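# Place each pallet ring on its size-matched holder

## Task

Take every ring off the pallet and set it on the holder whose size fits it, lying flat on that holder's pads (gripping a ring from inside its hole is allowed). Then open the gripper, pull away, and finish with both arms hanging free in the air, in contact with nothing.

## Robot and tools

Robot: two 6-joint arms, left_arm and right_arm, each with a parallel two-finger gripper. Their names do not refer to sides of any camera image.

Frame: one shared scene frame. The origin sits on the table surface midway between the arms, +x points out across the table, +z points up, and left_arm stands on the +y side. Positions are in metres; orientations are quaternions in w, x, y, z order. The printed hand position is approximate, and the error grows the farther the arm reaches.

Gripper geometry: the fingers extend along the gripper's own +z axis and close along its y axis. end_effector_position is the spot between the pads when they are shut. Fingertips stick out about 33 mm past that spot when closed and about 9 mm when fully open. Closing pushes the tips roughly 24 mm farther from the arm, so keep that much room above a surface before closing.

Tool execute_actions. Argument actions is a list holding at most one item. An empty list sends nothing and returns the state plus camera pictures. A motion item is {"rows": [...], "steps": n}: 1 to 15 rows and n from 3 to 15 (default 15). Every control step lasts 1/30 s and uses one row; if there are fewer rows than steps, the final row is reused. A wait item is {"steps": n} with no rows, n up to 300, counted from the previous result (your thinking time is included). Optional pictures: true adds images to any result. A refused call moves nothing.

Row layout: a single flat list of 18 numbers covering both arms, even if only one moves. First the 9 for left_arm, then the 9 for right_arm. Each arm's 9 are: waist, shoulder, elbow, forearm roll, wrist pitch, wrist roll (absolute target angles in radians, the same convention as the Joint positions line), then gripper position, force_limit, speed (each a unitless value in -1 to 1). Stated joint ranges: waist, shoulder, forearm roll, wrist pitch and wrist roll -6.283 to 6.283; elbow -2.792 to 2.792. A target more than 0.010 rad beyond a range end, and farther out than the current angle, gets the call refused. True ends may differ from the stated ones by up to 0.010 rad; a target past the true end is clipped there, and the result then reports "joint sent to its limit" (possibly referring to an earlier, still-running action). No such line does not prove more travel exists.

Gripper numbers: position is an absolute opening command, +1 fully open (140 mm), pads touching near -0.8, and -1 meaning close until blocked. force_limit sets squeeze strength (on parts up to 40 mm wide about 14 N at -1, 60 N at 0, 107 N at +1). speed sets how fast the gap changes (about 30 mm/s at -1, 140 at 0, 250 at +1). To leave a gripper unchanged, repeat its previous three numbers; a 0 is a real command, not a blank.

Motion limits: joint target speed is capped at 2.09 rad/s (waist, shoulder), 3.14 (elbow), 3.93 (the three wrist-side joints), with 0.3 s to accelerate, and all joints of one arm are slowed so they arrive together. Each step the sent target stays within 0.456 rad (waist, shoulder), 0.683 (elbow) or 0.854 (other joints) of the measured angle, and if the targets would shift the hand more than 70 mm from where it is, they are shrunk toward the current angles. Large moves therefore need several calls or waits. Between calls the arms keep heading for the last row sent, until everything is nearly still or a step is HELD. Each result is captured 3 steps before the action finishes; those last steps run while you compose the next reply, and the simulation keeps running during replies.

Result lines: per-arm state (hand position, quaternion, linear and angular velocity); Joint positions and Joint velocities, one block per arm in column order; joint torques in the same order (offset, scaled, noisy; they change at rest only under contact or load). object_status: 0 moving, 1 blocked while opening, 2 blocked while closing (a grip), 3 reached target or pads met (a thin part may still be held). position_measured is in counts, 3 fully open to 230 pads together, not linear in mm. "joint command not followed" means a clearance check altered or blocked joint targets on some steps; HELD marks steps where your row was partly or wholly withheld. MOTOR HOT warns of heating; OVER-TEMPERATURE, TORQUE FAULT and FORCE FAULT lines report stops.

Gripping: close with position -1 and confirm object_status 2. Stopped fingers hold until you send a position differing by at least 0.01, or the part slips or is lost, in which case they continue up to the requested position. To squeeze harder during a grip, raise force_limit and switch position between -1 and -0.98.

Hazards: a joint reaching its load limit (waist 299, shoulder 299, elbow 140, forearm roll, wrist pitch, wrist roll 39.6 N m, held weight included) or any external force of 144 N on the arm, tool or load stops that arm for 10 s, drops the remainder of the call, and lets it yield to the contact. Holding loads heats motors and overheating brakes the arm. Never let the arms collide or press on each other. Occasional disturbances may pull a held ring or shove loose items. Nothing may leave the table; avoid drops, slips, slamming and hard pushing, and move smoothly.

Cameras: cam_low, cam_left_wrist, cam_right_wrist, each 672x504, delivered in that order (vertical fields of view about 43.8, 75.2 and 73.1 degrees). Tool zoom_image takes camera (one of those names) and region [x0, y0, x1, y1] in image pixels from the top-left corner, no larger than 504 by 504, and returns a closer view of that camera's latest image.

Tool finished_scene takes scene, the number of the current scene. Replying without any tool call ends everything, so always end a scene with this tool.

Each tool is called after "Request:" by a JSON object that holds its "name" and its "arguments", one argument or row to a line.

## Session

Request:
{"name": "execute_actions", "arguments": {
  "actions": []
}}

Scene clock: 0.00 s of 9600.00 s.
left_arm: end_effector_position=(+0.1954, +0.5835, +0.1301) position_measured=3 object_status=3 end_effector_quat_wxyz=(+0.061, +0.510, +0.831, -0.213) end_effector_velocity=(+0.001, +0.001, +0.001) end_effector_angular_velocity=(+0.000, -0.001, +0.000) | right_arm: end_effector_position=(+0.3431, -0.7556, +0.2566) position_measured=3 object_status=3 end_effector_quat_wxyz=(-0.075, +0.800, +0.594, -0.029) end_effector_velocity=(+0.000, -0.000, +0.001) end_effector_angular_velocity=(-0.000, -0.001, -0.000)
Joint positions: left_arm=[ 0.553 -0.143  2.359 -0.362  1.24   0.115] | right_arm=[-0.737 -0.138  2.04  -0.003  1.4   -0.282]
Joint velocities: left_arm=[ 0.001  0.    -0.001  0.     0.001  0.001] | right_arm=[ 0.     0.    -0.001  0.     0.     0.   ]
Joint torques (N m, as the joint torque sensors report them, + toward a larger angle): no reading

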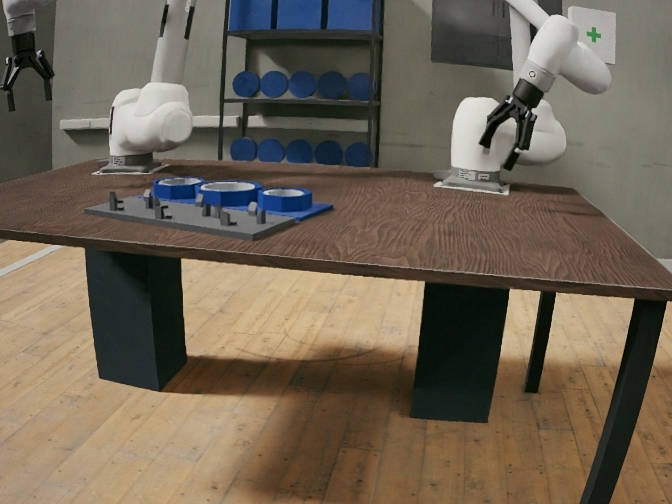

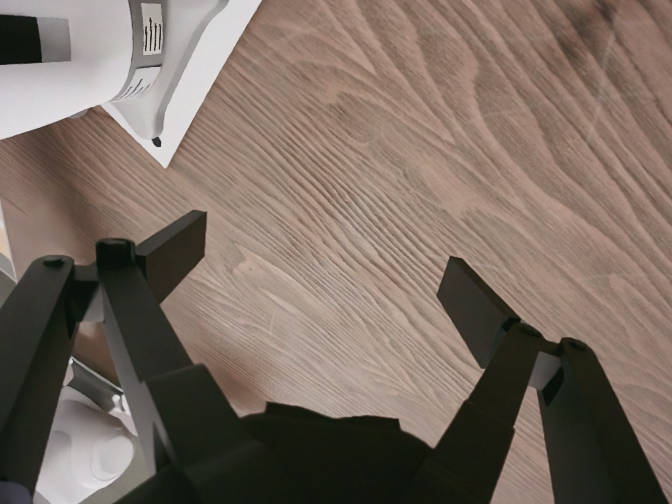

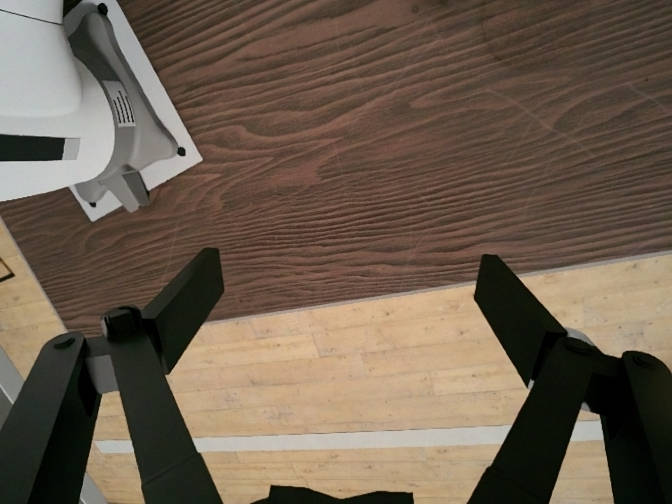

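Request:
{"name": "execute_actions", "arguments": {
  "actions": [
    {"rows":[[0.553,-0.143,2.359,-0.362,1.24,0.115,1,0,0,0.45,-0.1,1.7,0,1.5416,0.45,1,0,0]]}
  ]
}}

Request:
{"name": "execute_actions", "arguments": {
  "actions": [
    {"steps":45}
  ],
  "pictures": true
}}

Request:
{"name": "zoom_image", "arguments": {
  "camera": "cam_low",
  "region": [70,150,350,260]
}}

Scene clock: 1.33 s of 9600.00 s.
left_arm: end_effector_position=(+0.1954, +0.5836, +0.1301) position_measured=3 object_status=3 end_effector_quat_wxyz=(+0.061, +0.510, +0.831, -0.213) end_effector_velocity=(-0.001, -0.000, -0.001) end_effector_angular_velocity=(-0.000, +0.001, +0.001) | right_arm: end_effector_position=(+0.4290, -0.6829, +0.3284) position_measured=3 object_status=3 end_effector_quat_wxyz=(-0.035, +0.827, +0.561, -0.027) end_effector_velocity=(+0.195, +0.297, +0.171) end_effector_angular_velocity=(-0.115, -0.139, +0.013)
Joint positions: left_arm=[ 0.553 -0.143  2.359 -0.362  1.24   0.115] | right_arm=[-0.491 -0.121  1.887 -0.001  1.464  0.048]
Joint velocities: left_arm=[ 0.001 -0.     0.003  0.    -0.001  0.   ] | right_arm=[ 0.771  0.04  -0.355  0.003  0.147  0.76 ]
Joint torques (N m, as the joint torque sensors report them, + toward a larger angle): left_arm=[ -1.36 -14.7  -31.83   2.54   0.94   0.25] | right_arm=[ -1.2  -32.31 -39.16   3.71   0.35  -0.08]
Steps of this call (steps 1 to 28: nothing new was sent; steps 29 to 40: the first 12 steps of this action). Readings (joint positions | what the end effector reports):
29: left_arm=[0.553 -0.143 2.359 -0.362 1.240 0.115] | right_arm=[-0.737 -0.138 2.039 -0.003 1.400 -0.281] | left_arm position_measured=3 object_status=3 | right_arm position_measured=3 object_status=3
30: left_arm=[0.553 -0.143 2.359 -0.362 1.240 0.115] | right_arm=[-0.731 -0.137 2.035 -0.003 1.402 -0.270] | left_arm position_measured=3 object_status=3 | right_arm position_measured=3 object_status=3
32: left_arm=[0.553 -0.143 2.359 -0.362 1.240 0.115] | right_arm=[-0.695 -0.134 2.008 -0.003 1.413 -0.213] | left_arm position_measured=3 object_status=3 | right_arm position_measured=3 object_status=3
36: left_arm=[0.553 -0.143 2.359 -0.362 1.240 0.115] | right_arm=[-0.593 -0.127 1.940 -0.002 1.441 -0.067] | left_arm position_measured=3 object_status=3 | right_arm position_measured=3 object_status=3
40: the state above

Scene clock: 2.83 s of 9600.00 s.
left_arm: end_effector_position=(+0.1953, +0.5836, +0.1301) position_measured=3 object_status=3 end_effector_quat_wxyz=(+0.061, +0.510, +0.831, -0.213) end_effector_velocity=(-0.001, -0.000, -0.001) end_effector_angular_velocity=(-0.000, +0.001, -0.001) | right_arm: end_effector_position=(+0.3846, -0.2578, +0.4205) position_measured=3 object_status=3 end_effector_quat_wxyz=(-0.000, +0.648, +0.762, -0.000) end_effector_velocity=(-0.000, +0.001, +0.000) end_effector_angular_velocity=(+0.000, -0.000, +0.002)
Joint positions: left_arm=[ 0.553 -0.143  2.359 -0.362  1.24   0.115] | right_arm=[ 0.45  -0.1    1.7    0.     1.542  0.45 ]
Joint velocities: left_arm=[-0.001 -0.     0.002  0.    -0.     0.001] | right_arm=[ 0.002  0.    -0.    -0.    -0.    -0.   ]
Joint torques (N m, as the joint torque sensors report them, + toward a larger angle): left_arm=[ -0.28 -16.66 -32.55   2.5    0.89  -0.01] | right_arm=[  0.87 -35.73 -41.18   4.14  -0.25  -0.07]
Kept back: nothing.
Steps of this call (steps 1 to 3: the last 3 steps of your previous action; steps 4 to 45: the robot went on to your last target). Readings (joint positions | what the end effector reports):
1: left_arm=[0.553 -0.143 2.359 -0.362 1.240 0.115] | right_arm=[-0.465 -0.119 1.875 -0.001 1.468 0.073] | left_arm position_measured=3 object_status=3 | right_arm position_measured=3 object_status=3
2: left_arm=[0.553 -0.143 2.359 -0.362 1.240 0.115] | right_arm=[-0.438 -0.118 1.864 -0.001 1.473 0.097] | left_arm position_measured=3 object_status=3 | right_arm position_measured=3 object_status=3
4: left_arm=[0.553 -0.143 2.359 -0.362 1.240 0.115] | right_arm=[-0.386 -0.116 1.844 -0.001 1.481 0.140] | left_arm position_measured=3 object_status=3 | right_arm position_measured=3 object_status=3
8: left_arm=[0.553 -0.143 2.359 -0.362 1.240 0.115] | right_arm=[-0.278 -0.112 1.810 -0.001 1.496 0.213] | left_arm position_measured=3 object_status=3 | right_arm position_measured=3 object_status=3
45: the state above

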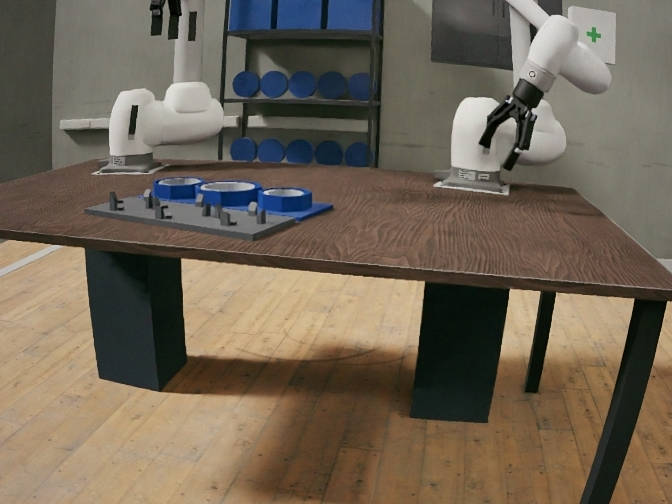

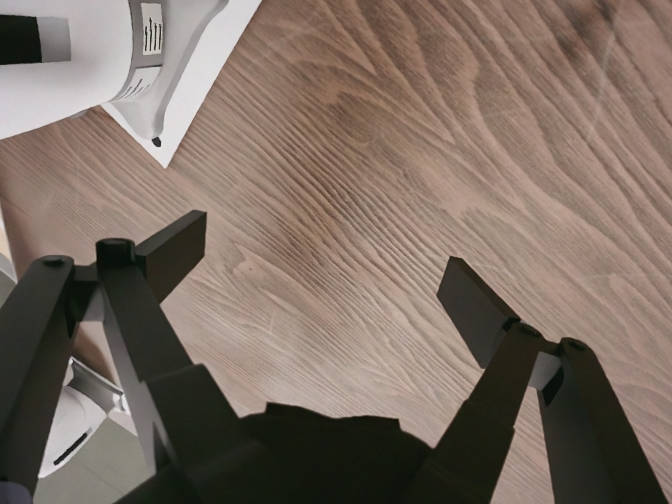

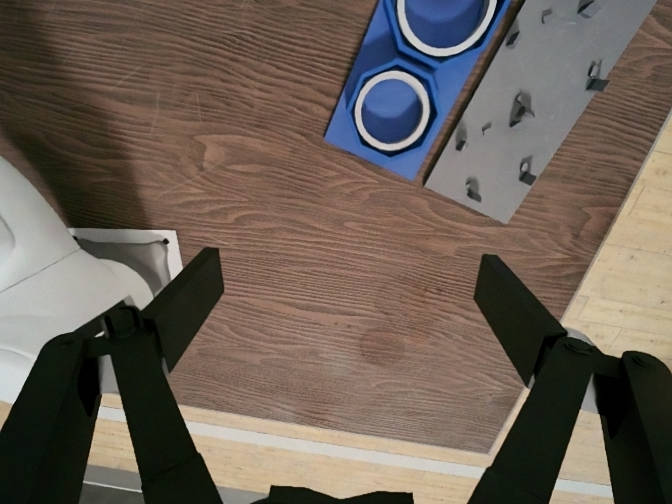

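Region (70, 150, 350, 260) of cam_low's 672x504 image, scaled by 1.800, with more detail than that image has; it fills the top 198 rows of this view, and the rest is white.

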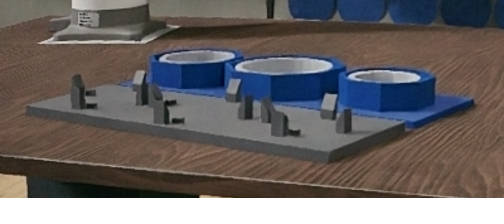

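Request:
{"name": "execute_actions", "arguments": {
  "actions": []
}}

Scene clock: 2.90 s of 9600.00 s.
left_arm: end_effector_position=(+0.1953, +0.5836, +0.1301) position_measured=3 object_status=3 end_effector_quat_wxyz=(+0.061, +0.510, +0.831, -0.213) end_effector_velocity=(-0.002, -0.001, -0.001) end_effector_angular_velocity=(-0.002, +0.003, -0.001) | right_arm: end_effector_position=(+0.3846, -0.2578, +0.4205) position_measured=3 object_status=3 end_effector_quat_wxyz=(-0.000, +0.648, +0.762, -0.000) end_effector_velocity=(-0.000, +0.000, +0.001) end_effector_angular_velocity=(-0.000, -0.000, +0.001)
Joint positions: left_arm=[ 0.553 -0.143  2.359 -0.362  1.24   0.115] | right_arm=[ 0.45  -0.1    1.7    0.     1.542  0.45 ]
Joint velocities: left_arm=[-0.001  0.     0.002  0.     0.002 -0.001] | right_arm=[ 0.001 -0.    -0.001 -0.001  0.001  0.   ]
Joint torques (N m, as the joint torque sensors report them, + toward a larger angle): left_arm=[ -1.2  -16.99 -32.17   2.39   1.05   0.07] | right_arm=[ -1.1  -34.95 -42.29   4.2   -0.1   -0.03]
Kept back: nothing.
Steps of this call (steps 1 to 2: the robot went on to your last target). Readings (joint positions | what the end effector reports):
1: left_arm=[0.553 -0.143 2.359 -0.362 1.240 0.115] | right_arm=[0.450 -0.100 1.700 0.000 1.542 0.450] | left_arm position_measured=3 object_status=3 | right_arm position_measured=3 object_status=3
2: the state above

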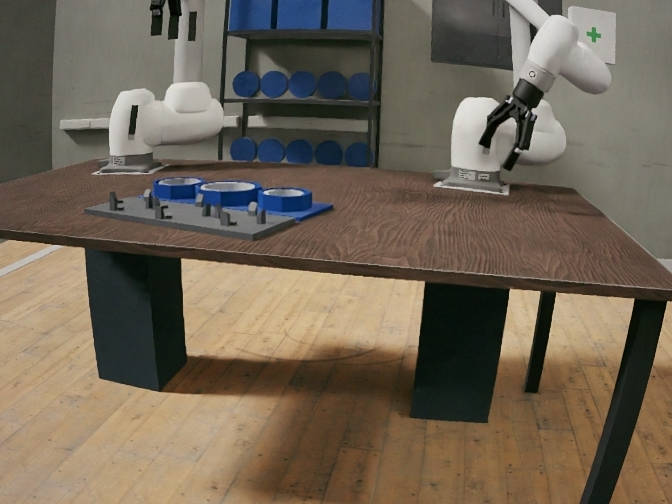

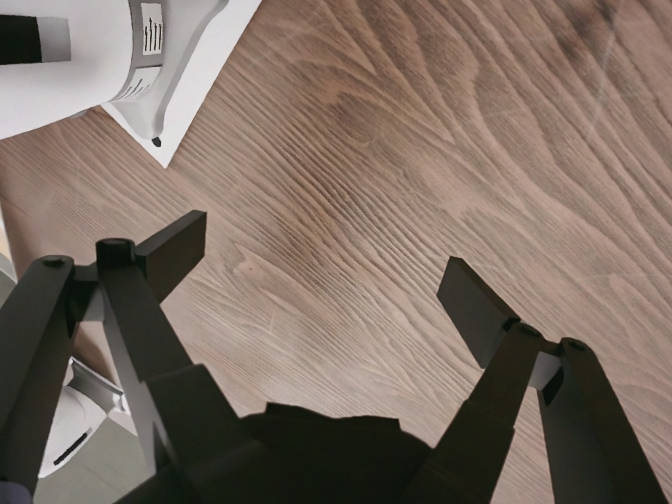

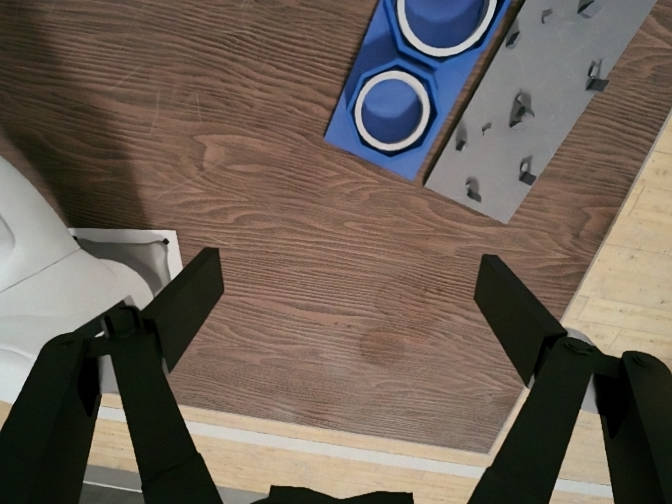

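Request:
{"name": "execute_actions", "arguments": {
  "actions": [
    {"rows":[[0.553,-0.143,2.359,-0.362,1.24,0.115,1,0,0,0.55,0.334,1.337,0,1.4706,0.711,1,0,0]]}
  ]
}}

Request:
{"name": "execute_actions", "arguments": {
  "actions": [
    {"steps":30}
  ],
  "pictures": true
}}

Request:
{"name": "zoom_image", "arguments": {
  "camera": "cam_right_wrist",
  "region": [168,0,672,400]
}}

Scene clock: 3.50 s of 9600.00 s.
left_arm: end_effector_position=(+0.1953, +0.5836, +0.1301) position_measured=3 object_status=3 end_effector_quat_wxyz=(+0.061, +0.510, +0.831, -0.213) end_effector_velocity=(+0.001, +0.001, -0.000) end_effector_angular_velocity=(+0.001, -0.001, +0.001) | right_arm: end_effector_position=(+0.4770, -0.1529, +0.3982) position_measured=3 object_status=3 end_effector_quat_wxyz=(+0.000, +0.679, +0.734, +0.000) end_effector_velocity=(+0.249, +0.316, -0.111) end_effector_angular_velocity=(-0.003, +0.002, -0.240)
Joint positions: left_arm=[ 0.553 -0.143  2.359 -0.362  1.24   0.115] | right_arm=[0.502 0.125 1.512 0.    1.504 0.585]
Joint velocities: left_arm=[ 0.    -0.    -0.     0.    -0.002 -0.001] | right_arm=[ 0.151  0.652 -0.544 -0.001 -0.104  0.391]
Joint torques (N m, as the joint torque sensors report them, + toward a larger angle): left_arm=[  0.72 -15.49 -31.94   2.38   0.81   0.24] | right_arm=[ -2.1  -60.12 -41.16   3.88  -0.11  -0.13]
Steps of this call (steps 1 to 6: the robot went on to your last target; steps 7 to 18: the first 12 steps of this action). Readings (joint positions | what the end effector reports):
7: left_arm=[0.553 -0.143 2.359 -0.362 1.240 0.115] | right_arm=[0.450 -0.099 1.699 0.000 1.542 0.450] | left_arm position_measured=3 object_status=3 | right_arm position_measured=3 object_status=3
8: left_arm=[0.553 -0.143 2.359 -0.362 1.240 0.115] | right_arm=[0.452 -0.093 1.694 0.000 1.540 0.454] | left_arm position_measured=3 object_status=3 | right_arm position_measured=3 object_status=3
10: left_arm=[0.553 -0.143 2.359 -0.362 1.240 0.115] | right_arm=[0.460 -0.058 1.664 0.000 1.533 0.476] | left_arm position_measured=3 object_status=3 | right_arm position_measured=3 object_status=3
14: left_arm=[0.553 -0.143 2.359 -0.362 1.240 0.115] | right_arm=[0.481 0.037 1.586 0.000 1.519 0.532] | left_arm position_measured=3 object_status=3 | right_arm position_measured=3 object_status=3
18: the state above

Scene clock: 4.50 s of 9600.00 s.
left_arm: end_effector_position=(+0.1953, +0.5836, +0.1301) position_measured=3 object_status=3 end_effector_quat_wxyz=(+0.061, +0.510, +0.831, -0.213) end_effector_velocity=(-0.001, -0.001, -0.001) end_effector_angular_velocity=(-0.000, +0.002, +0.000) | right_arm: end_effector_position=(+0.5503, -0.0493, +0.3498) position_measured=3 object_status=3 end_effector_quat_wxyz=(-0.000, +0.707, +0.707, -0.000) end_effector_velocity=(+0.000, +0.000, -0.000) end_effector_angular_velocity=(+0.001, -0.000, -0.000)
Joint positions: left_arm=[ 0.553 -0.143  2.359 -0.362  1.24   0.115] | right_arm=[0.55  0.334 1.337 0.    1.471 0.711]
Joint velocities: left_arm=[-0.001 -0.     0.002  0.    -0.    -0.002] | right_arm=[ 0.     0.     0.     0.    -0.001  0.   ]
Joint torques (N m, as the joint torque sensors report them, + toward a larger angle): left_arm=[  0.94 -16.48 -32.45   2.48   0.91   0.25] | right_arm=[  0.35 -80.3  -41.72   3.96  -0.02   0.03]
Kept back: nothing.
Steps of this call (steps 1 to 3: the last 3 steps of your previous action; steps 4 to 30: the robot went on to your last target). Readings (joint positions | what the end effector reports):
1: left_arm=[0.553 -0.143 2.359 -0.362 1.240 0.115] | right_arm=[0.507 0.147 1.493 0.000 1.501 0.599] | left_arm position_measured=3 object_status=3 | right_arm position_measured=3 object_status=3
2: left_arm=[0.553 -0.143 2.359 -0.362 1.240 0.115] | right_arm=[0.512 0.169 1.475 0.000 1.497 0.612] | left_arm position_measured=3 object_status=3 | right_arm position_measured=3 object_status=3
4: left_arm=[0.553 -0.143 2.359 -0.362 1.240 0.115] | right_arm=[0.522 0.213 1.438 0.000 1.490 0.638] | left_arm position_measured=3 object_status=3 | right_arm position_measured=3 object_status=3
8: left_arm=[0.553 -0.143 2.359 -0.362 1.240 0.115] | right_arm=[0.541 0.296 1.369 0.000 1.477 0.688] | left_arm position_measured=3 object_status=3 | right_arm position_measured=3 object_status=3
30: the state above
All arms were judged still, so your last target was given up. Only a new action makes them travel on or press farther. Fingers that are still opening or closing keep moving.

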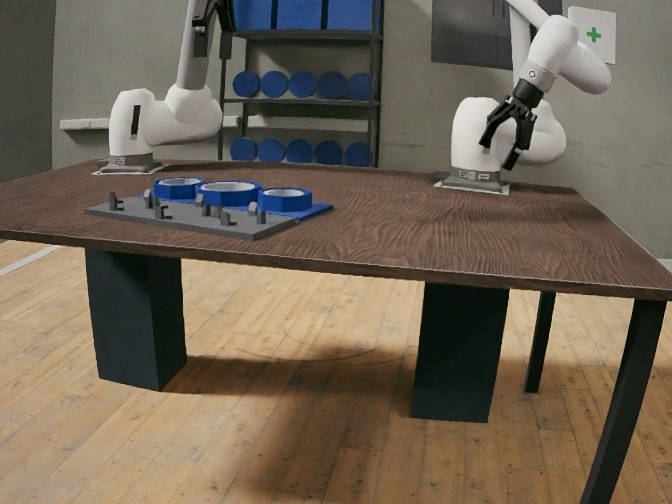

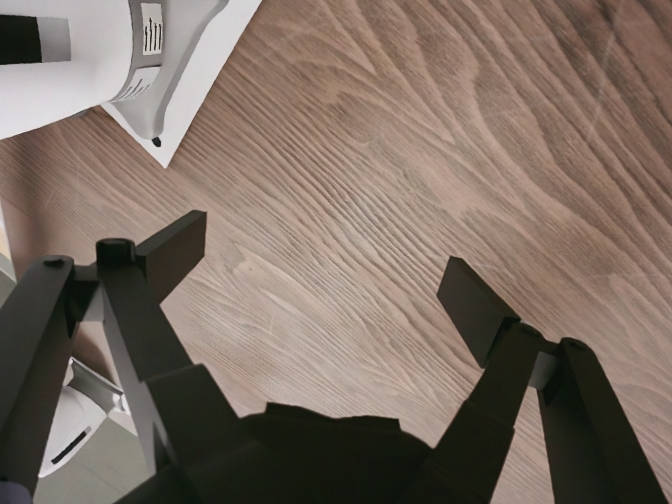

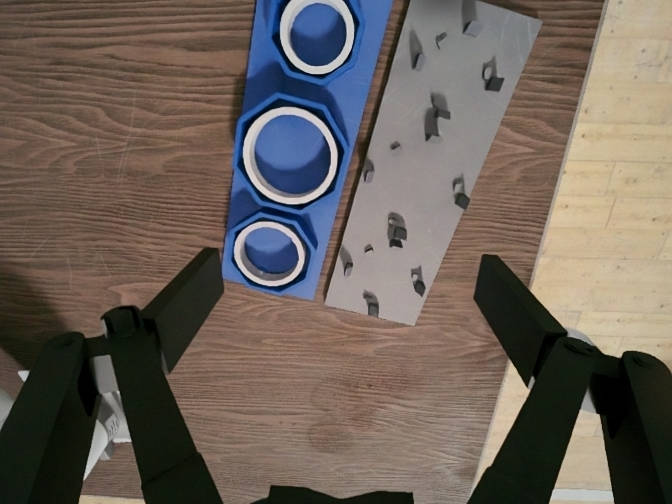

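Region (168, 0, 672, 400) of cam_right_wrist's 672x504 image, scaled by 1.000; it fills the top 400 rows of this view, and the rest is white.

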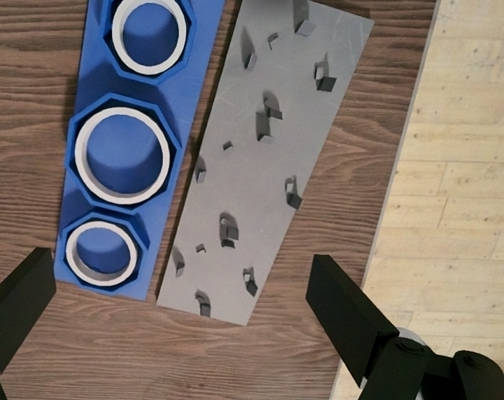

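Request:
{"name": "execute_actions", "arguments": {
  "actions": [
    {"rows":[[0.553,-0.143,2.359,-0.362,1.24,0.115,1,0,0,0.622,0.385,1.699,0,1.0576,0.783,0,0,0]]}
  ]
}}

Request:
{"name": "execute_actions", "arguments": {
  "actions": [
    {"steps":20}
  ],
  "pictures": true
}}

Scene clock: 5.13 s of 9600.00 s.
left_arm: end_effector_position=(+0.1953, +0.5836, +0.1301) position_measured=3 object_status=3 end_effector_quat_wxyz=(+0.061, +0.510, +0.831, -0.213) end_effector_velocity=(-0.000, -0.000, -0.000) end_effector_angular_velocity=(-0.000, -0.000, -0.001) | right_arm: end_effector_position=(+0.5124, -0.0346, +0.1921) position_measured=85 object_status=0 end_effector_quat_wxyz=(-0.000, +0.707, +0.707, +0.000) end_effector_velocity=(-0.152, -0.003, -0.430) end_effector_angular_velocity=(-0.002, +0.003, +0.001)
Joint positions: left_arm=[ 0.553 -0.143  2.359 -0.362  1.24   0.115] | right_arm=[0.598 0.368 1.58  0.    1.193 0.759]
Joint velocities: left_arm=[-0.001 -0.     0.    -0.    -0.     0.001] | right_arm=[ 0.138  0.097  0.689  0.001 -0.783  0.137]
Joint torques (N m, as the joint torque sensors report them, + toward a larger angle): left_arm=[ -0.26 -17.18 -31.76   2.28   0.88   0.32] | right_arm=[ -1.61 -81.98 -37.95   3.77  -0.1   -0.03]
Steps of this call (steps 1 to 7: nothing new was sent; steps 8 to 19: the first 12 steps of this action). Readings (joint positions | what the end effector reports):
8: left_arm=[0.553 -0.143 2.359 -0.362 1.240 0.115] | right_arm=[0.550 0.334 1.338 0.000 1.469 0.711] | left_arm position_measured=3 object_status=3 | right_arm position_measured=3 object_status=0
9: left_arm=[0.553 -0.143 2.359 -0.362 1.240 0.115] | right_arm=[0.552 0.335 1.346 0.000 1.458 0.713] | left_arm position_measured=3 object_status=3 | right_arm position_measured=9 object_status=0
11: left_arm=[0.553 -0.143 2.359 -0.362 1.240 0.115] | right_arm=[0.561 0.342 1.394 0.000 1.405 0.722] | left_arm position_measured=3 object_status=3 | right_arm position_measured=24 object_status=0
15: left_arm=[0.553 -0.143 2.359 -0.362 1.240 0.115] | right_arm=[0.580 0.355 1.487 0.000 1.299 0.741] | left_arm position_measured=3 object_status=3 | right_arm position_measured=54 object_status=0
19: the state above

Scene clock: 5.80 s of 9600.00 s.
left_arm: end_effector_position=(+0.1953, +0.5836, +0.1301) position_measured=3 object_status=3 end_effector_quat_wxyz=(+0.061, +0.510, +0.831, -0.213) end_effector_velocity=(-0.001, +0.000, -0.001) end_effector_angular_velocity=(-0.000, +0.001, +0.002) | right_arm: end_effector_position=(+0.4833, -0.0388, +0.1202) position_measured=129 object_status=3 end_effector_quat_wxyz=(+0.000, +0.707, +0.707, +0.000) end_effector_velocity=(-0.000, +0.000, +0.000) end_effector_angular_velocity=(+0.000, -0.000, -0.000)
Joint positions: left_arm=[ 0.553 -0.143  2.359 -0.362  1.24   0.115] | right_arm=[ 0.622  0.385  1.699 -0.     1.058  0.783]
Joint velocities: left_arm=[ 0.002 -0.     0.001 -0.    -0.     0.   ] | right_arm=[ 0. -0.  0.  0. -0. -0.]
Joint torques (N m, as the joint torque sensors report them, + toward a larger angle): left_arm=[ -0.07 -16.07 -32.86   2.36   0.8    0.38] | right_arm=[ -0.35 -81.17 -36.65   3.31  -0.09   0.03]
Kept back: nothing.
Steps of this call (steps 1 to 3: the last 3 steps of your previous action; steps 4 to 20: the robot went on to your last target). Readings (joint positions | what the end effector reports):
1: left_arm=[0.553 -0.143 2.359 -0.362 1.240 0.115] | right_arm=[0.603 0.372 1.604 0.000 1.166 0.764] | left_arm position_measured=3 object_status=3 | right_arm position_measured=92 object_status=0
2: left_arm=[0.553 -0.143 2.359 -0.362 1.240 0.115] | right_arm=[0.608 0.375 1.627 0.000 1.140 0.769] | left_arm position_measured=3 object_status=3 | right_arm position_measured=100 object_status=0
4: left_arm=[0.553 -0.143 2.359 -0.362 1.240 0.115] | right_arm=[0.616 0.381 1.668 -0.000 1.094 0.777] | left_arm position_measured=3 object_status=3 | right_arm position_measured=115 object_status=0
8: left_arm=[0.553 -0.143 2.359 -0.362 1.240 0.115] | right_arm=[0.621 0.384 1.695 -0.000 1.062 0.782] | left_arm position_measured=3 object_status=3 | right_arm position_measured=129 object_status=0
20: the state above

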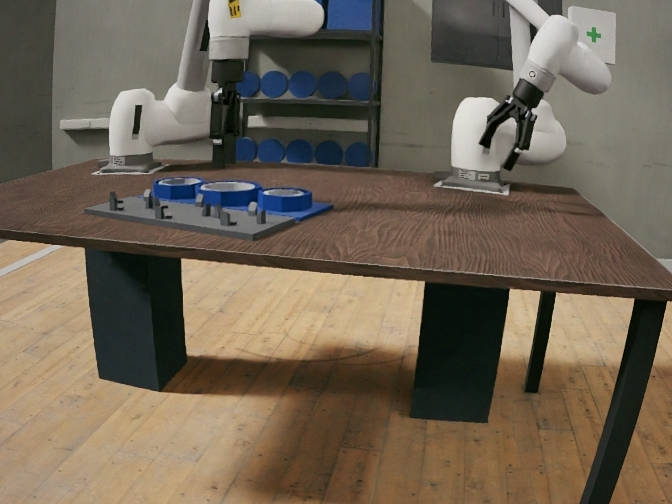

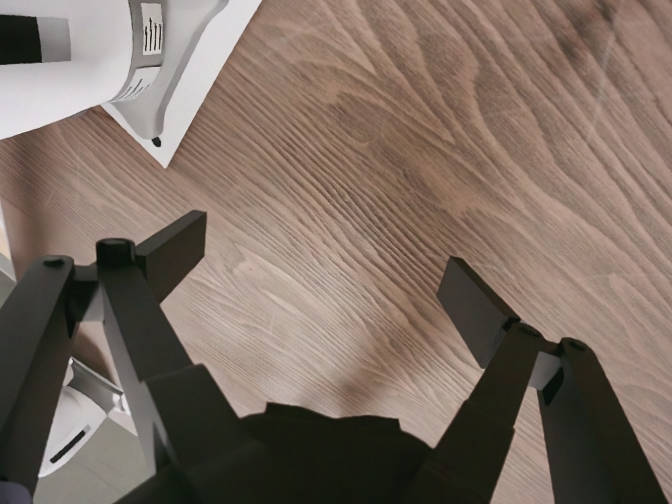

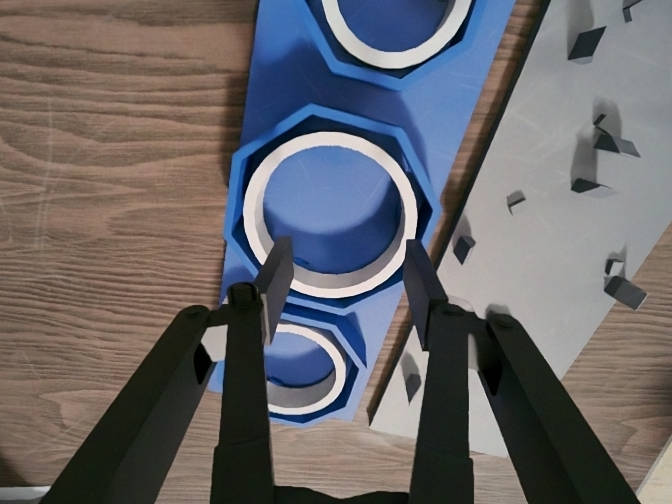

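Request:
{"name": "execute_actions", "arguments": {
  "actions": [
    {"rows":[[0.553,-0.143,2.359,-0.362,1.24,0.115,1,0,0,0.6347,0.4248,1.7552,0,0.9616,0.796,-0.3,0,0]]}
  ]
}}

Request:
{"name": "execute_actions", "arguments": {
  "actions": [
    {"steps":10}
  ],
  "pictures": true
}}

Request:
{"name": "zoom_image", "arguments": {
  "camera": "cam_low",
  "region": [140,120,320,240]
}}

Scene clock: 6.37 s of 9600.00 s.
left_arm: end_effector_position=(+0.1953, +0.5836, +0.1301) position_measured=3 object_status=3 end_effector_quat_wxyz=(+0.061, +0.510, +0.831, -0.213) end_effector_velocity=(-0.000, +0.000, -0.000) end_effector_angular_velocity=(+0.000, -0.000, +0.001) | right_arm: end_effector_position=(+0.4725, -0.0369, +0.0654) position_measured=167 object_status=0 end_effector_quat_wxyz=(-0.000, +0.707, +0.707, +0.000) end_effector_velocity=(-0.001, +0.000, -0.005) end_effector_angular_velocity=(-0.000, +0.001, -0.001)
Joint positions: left_arm=[ 0.553 -0.143  2.359 -0.362  1.24   0.115] | right_arm=[0.635 0.424 1.755 0.    0.962 0.796]
Joint velocities: left_arm=[ 0. -0.  0. -0. -0.  0.] | right_arm=[ 0.001  0.004  0.005  0.001 -0.008  0.001]
Joint torques (N m, as the joint torque sensors report them, + toward a larger angle): left_arm=[  1.18 -16.57 -32.37   2.36   1.04   0.39] | right_arm=[ -1.91 -82.96 -34.69   3.25  -0.09   0.1 ]
Steps of this call (steps 1 to 5: the robot went on to your last target; steps 6 to 17: the first 12 steps of this action). Readings (joint positions | what the end effector reports):
6: left_arm=[0.553 -0.143 2.359 -0.362 1.240 0.115] | right_arm=[0.622 0.386 1.700 0.000 1.056 0.783] | left_arm position_measured=3 object_status=3 | right_arm position_measured=129 object_status=0
7: left_arm=[0.553 -0.143 2.359 -0.362 1.240 0.115] | right_arm=[0.624 0.390 1.706 0.000 1.044 0.785] | left_arm position_measured=3 object_status=3 | right_arm position_measured=134 object_status=0
9: left_arm=[0.553 -0.143 2.359 -0.362 1.240 0.115] | right_arm=[0.630 0.410 1.734 0.000 0.999 0.791] | left_arm position_measured=3 object_status=3 | right_arm position_measured=150 object_status=0
13: left_arm=[0.553 -0.143 2.359 -0.362 1.240 0.115] | right_arm=[0.634 0.423 1.753 0.000 0.966 0.795] | left_arm position_measured=3 object_status=3 | right_arm position_measured=167 object_status=0
17: the state above

Scene clock: 6.70 s of 9600.00 s.
left_arm: end_effector_position=(+0.1953, +0.5836, +0.1301) position_measured=3 object_status=3 end_effector_quat_wxyz=(+0.061, +0.510, +0.831, -0.213) end_effector_velocity=(-0.000, +0.000, +0.000) end_effector_angular_velocity=(+0.000, -0.000, -0.001) | right_arm: end_effector_position=(+0.4724, -0.0369, +0.0650) position_measured=167 object_status=3 end_effector_quat_wxyz=(-0.000, +0.707, +0.707, -0.000) end_effector_velocity=(+0.001, +0.000, +0.000) end_effector_angular_velocity=(+0.000, -0.001, +0.001)
Joint positions: left_arm=[ 0.553 -0.143  2.359 -0.362  1.24   0.115] | right_arm=[0.635 0.425 1.755 0.    0.962 0.796]
Joint velocities: left_arm=[-0.    -0.    -0.     0.     0.     0.001] | right_arm=[-0.     0.    -0.001 -0.001  0.    -0.   ]
Joint torques (N m, as the joint torque sensors report them, + toward a larger angle): left_arm=[  0.52 -17.63 -32.19   2.47   1.13   0.43] | right_arm=[ -1.66 -82.65 -35.17   2.95  -0.18  -0.23]
Kept back: nothing.
Steps of this call (steps 1 to 3: the last 3 steps of your previous action; steps 4 to 10: the robot went on to your last target). Readings (joint positions | what the end effector reports):
1: left_arm=[0.553 -0.143 2.359 -0.362 1.240 0.115] | right_arm=[0.635 0.425 1.755 0.000 0.962 0.796] | left_arm position_measured=3 object_status=3 | right_arm position_measured=167 object_status=3
2: left_arm=[0.553 -0.143 2.359 -0.362 1.240 0.115] | right_arm=[0.635 0.425 1.755 0.000 0.962 0.796] | left_arm position_measured=3 object_status=3 | right_arm position_measured=167 object_status=3
4: left_arm=[0.553 -0.143 2.359 -0.362 1.240 0.115] | right_arm=[0.635 0.425 1.755 0.000 0.962 0.796] | left_arm position_measured=3 object_status=3 | right_arm position_measured=167 object_status=3
8: left_arm=[0.553 -0.143 2.359 -0.362 1.240 0.115] | right_arm=[0.635 0.425 1.755 0.000 0.962 0.796] | left_arm position_measured=3 object_status=3 | right_arm position_measured=167 object_status=3
10: the state above

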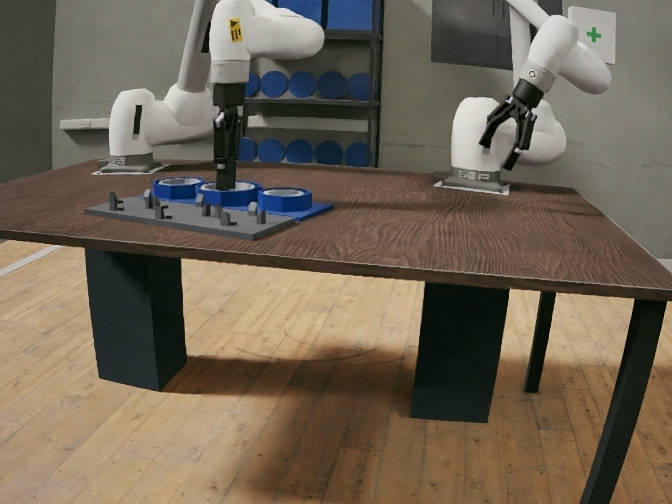

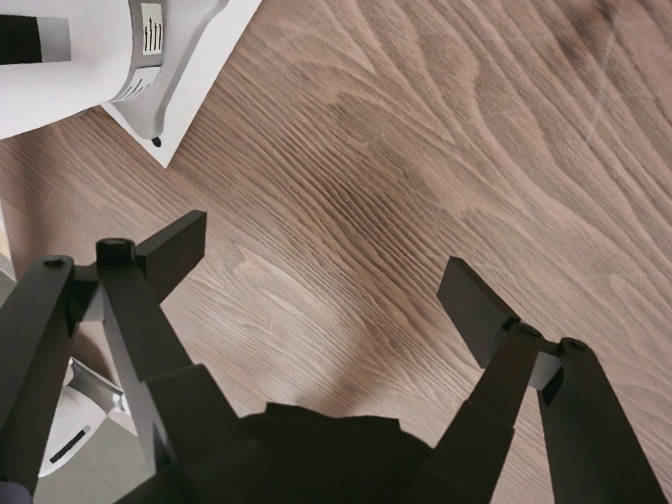

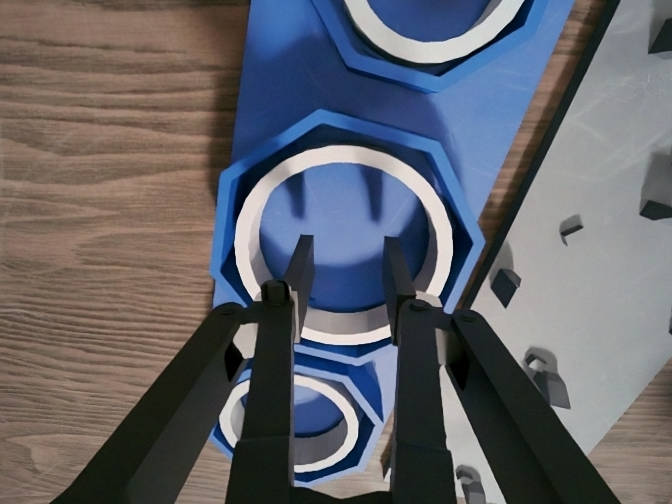

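Region (140, 120, 320, 240) of cam_low's 672x504 image, scaled by 2.800, with more detail than that image has.

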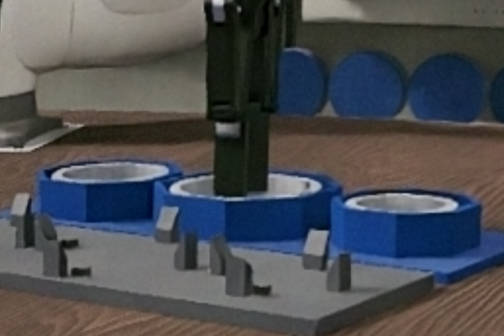

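Request:
{"name": "execute_actions", "arguments": {
  "actions": [
    {"rows":[[0.553,-0.143,2.359,-0.362,1.24,0.115,1,0,0,0.6378,0.4404,1.7725,0,0.9287,0.796,-0.1,0,0]],"steps":10}
  ]
}}

Request:
{"name": "execute_actions", "arguments": {
  "actions": [
    {"rows":[[0.553,-0.143,2.359,-0.362,1.24,0.115,1,0,0,0.6378,0.4404,1.7725,0,0.9287,0.796,1,0,-0.5]]}
  ]
}}

Request:
{"name": "execute_actions", "arguments": {
  "actions": [
    {"steps":10}
  ],
  "pictures": true
}}

Scene clock: 7.07 s of 9600.00 s.
left_arm: end_effector_position=(+0.1953, +0.5836, +0.1301) position_measured=3 object_status=3 end_effector_quat_wxyz=(+0.061, +0.510, +0.831, -0.213) end_effector_velocity=(-0.000, -0.000, -0.001) end_effector_angular_velocity=(+0.001, +0.000, +0.000) | right_arm: end_effector_position=(+0.4696, -0.0368, +0.0472) position_measured=141 object_status=0 end_effector_quat_wxyz=(+0.000, +0.706, +0.708, -0.000) end_effector_velocity=(-0.002, +0.000, -0.015) end_effector_angular_velocity=(+0.001, -0.001, +0.003)
Joint positions: left_arm=[ 0.553 -0.143  2.359 -0.362  1.24   0.115] | right_arm=[ 0.638  0.439  1.771 -0.     0.931  0.796]
Joint velocities: left_arm=[-0.002  0.     0.001 -0.    -0.002 -0.001] | right_arm=[ 0.003  0.012  0.014  0.    -0.028 -0.   ]
Joint torques (N m, as the joint torque sensors report them, + toward a larger angle): left_arm=[  0.27 -14.53 -31.81   2.27   0.82   0.21] | right_arm=[ -1.08 -84.05 -34.45   3.12  -0.08   0.24]
Steps of this call (steps 1 to 4: the robot went on to your last target; steps 5 to 11: the first 7 steps of this action). Readings (joint positions | what the end effector reports):
5: left_arm=[0.553 -0.143 2.359 -0.362 1.240 0.115] | right_arm=[0.635 0.425 1.756 -0.000 0.960 0.796] | left_arm position_measured=3 object_status=3 | right_arm position_measured=167 object_status=0
6: left_arm=[0.553 -0.143 2.359 -0.362 1.240 0.115] | right_arm=[0.636 0.429 1.760 -0.000 0.952 0.796] | left_arm position_measured=3 object_status=3 | right_arm position_measured=161 object_status=0
8: left_arm=[0.553 -0.143 2.359 -0.362 1.240 0.115] | right_arm=[0.637 0.437 1.768 -0.000 0.937 0.796] | left_arm position_measured=3 object_status=3 | right_arm position_measured=146 object_status=0
11: the state above

Scene clock: 7.57 s of 9600.00 s.
left_arm: end_effector_position=(+0.1953, +0.5836, +0.1301) position_measured=3 object_status=3 end_effector_quat_wxyz=(+0.061, +0.510, +0.831, -0.213) end_effector_velocity=(+0.002, +0.001, +0.001) end_effector_angular_velocity=(+0.002, -0.003, +0.001) | right_arm: end_effector_position=(+0.4693, -0.0368, +0.0460) position_measured=92 object_status=0 end_effector_quat_wxyz=(-0.000, +0.706, +0.708, -0.000) end_effector_velocity=(-0.001, -0.001, -0.002) end_effector_angular_velocity=(-0.002, +0.002, +0.000)
Joint positions: left_arm=[ 0.553 -0.143  2.359 -0.362  1.24   0.115] | right_arm=[0.638 0.44  1.773 0.    0.929 0.796]
Joint velocities: left_arm=[ 0.    -0.    -0.003  0.    -0.001 -0.   ] | right_arm=[-0.     0.001  0.002  0.     0.    -0.   ]
Joint torques (N m, as the joint torque sensors report them, + toward a larger angle): left_arm=[ -0.63 -16.19 -31.71   2.21   1.21   0.38] | right_arm=[ -0.83 -85.61 -34.76   3.18   0.13  -0.21]
Steps of this call (steps 1 to 3: the last 3 steps of your previous action; steps 4 to 15: the first 12 steps of this action). Readings (joint positions | what the end effector reports):
4: left_arm=[0.553 -0.143 2.359 -0.362 1.240 0.115] | right_arm=[0.638 0.440 1.772 -0.000 0.929 0.796] | left_arm position_measured=3 object_status=3 | right_arm position_measured=141 object_status=0
5: left_arm=[0.553 -0.143 2.359 -0.362 1.240 0.115] | right_arm=[0.638 0.440 1.772 -0.000 0.929 0.796] | left_arm position_measured=3 object_status=3 | right_arm position_measured=138 object_status=0
7: left_arm=[0.553 -0.143 2.359 -0.362 1.240 0.115] | right_arm=[0.638 0.440 1.772 -0.000 0.929 0.796] | left_arm position_measured=3 object_status=3 | right_arm position_measured=129 object_status=0
11: left_arm=[0.553 -0.143 2.359 -0.362 1.240 0.115] | right_arm=[0.638 0.440 1.772 -0.000 0.929 0.796] | left_arm position_measured=3 object_status=3 | right_arm position_measured=110 object_status=0
15: the state above

Scene clock: 7.90 s of 9600.00 s.
left_arm: end_effector_position=(+0.1953, +0.5836, +0.1301) position_measured=3 object_status=3 end_effector_quat_wxyz=(+0.061, +0.510, +0.831, -0.213) end_effector_velocity=(-0.001, -0.000, -0.001) end_effector_angular_velocity=(+0.000, +0.001, +0.001) | right_arm: end_effector_position=(+0.4693, -0.0369, +0.0460) position_measured=85 object_status=1 end_effector_quat_wxyz=(-0.000, +0.706, +0.708, -0.000) end_effector_velocity=(-0.001, -0.000, -0.000) end_effector_angular_velocity=(+0.000, +0.001, -0.001)
Joint positions: left_arm=[ 0.553 -0.143  2.359 -0.362  1.24   0.115] | right_arm=[0.638 0.44  1.773 0.    0.929 0.796]
Joint velocities: left_arm=[ 0.     0.     0.001  0.    -0.001 -0.001] | right_arm=[ 0.    -0.     0.     0.001  0.    -0.   ]
Joint torques (N m, as the joint torque sensors report them, + toward a larger angle): left_arm=[ -0.12 -15.21 -32.32   2.34   0.89   0.24] | right_arm=[ -0.74 -87.92 -36.81   3.19  -0.11  -0.06]
Kept back: nothing.
Steps of this call (steps 1 to 3: the last 3 steps of your previous action; steps 4 to 10: the robot went on to your last target). Readings (joint positions | what the end effector reports):
1: left_arm=[0.553 -0.143 2.359 -0.362 1.240 0.115] | right_arm=[0.638 0.440 1.773 0.000 0.929 0.796] | left_arm position_measured=3 object_status=3 | right_arm position_measured=87 object_status=0
2: left_arm=[0.553 -0.143 2.359 -0.362 1.240 0.115] | right_arm=[0.638 0.440 1.773 0.000 0.929 0.796] | left_arm position_measured=3 object_status=3 | right_arm position_measured=85 object_status=0
4: left_arm=[0.553 -0.143 2.359 -0.362 1.240 0.115] | right_arm=[0.638 0.440 1.773 0.000 0.929 0.796] | left_arm position_measured=3 object_status=3 | right_arm position_measured=85 object_status=0
8: left_arm=[0.553 -0.143 2.359 -0.362 1.240 0.115] | right_arm=[0.638 0.440 1.773 0.000 0.929 0.796] | left_arm position_measured=3 object_status=3 | right_arm position_measured=85 object_status=1
10: the state above

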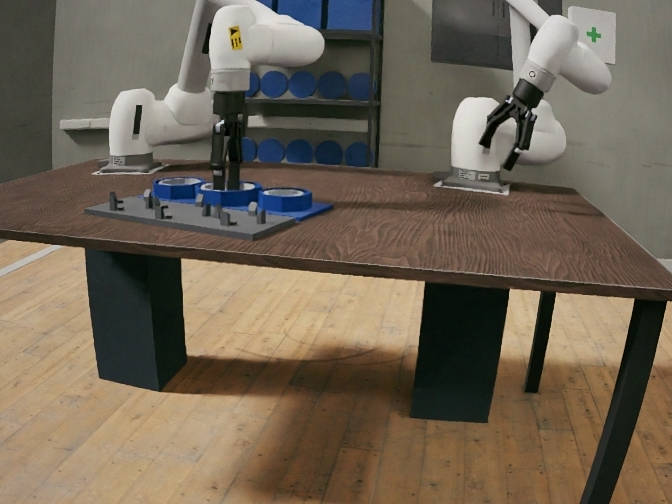

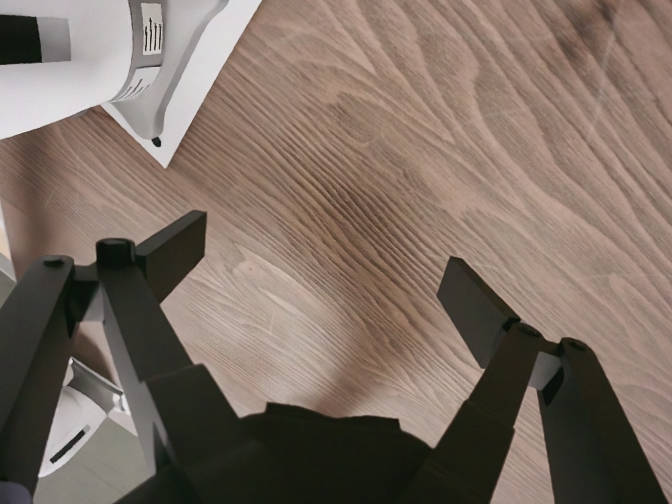

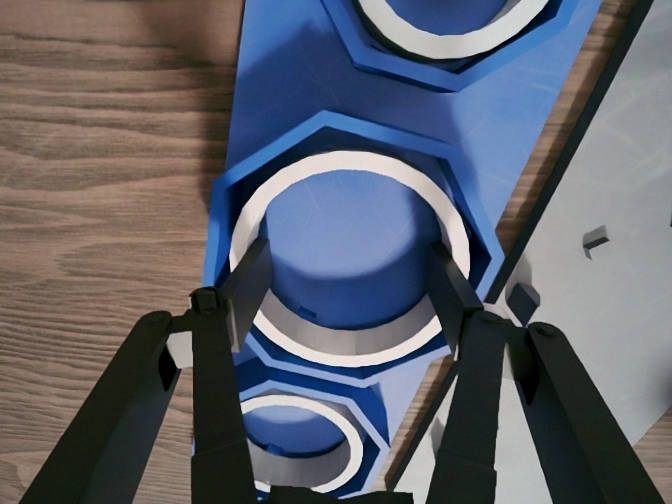

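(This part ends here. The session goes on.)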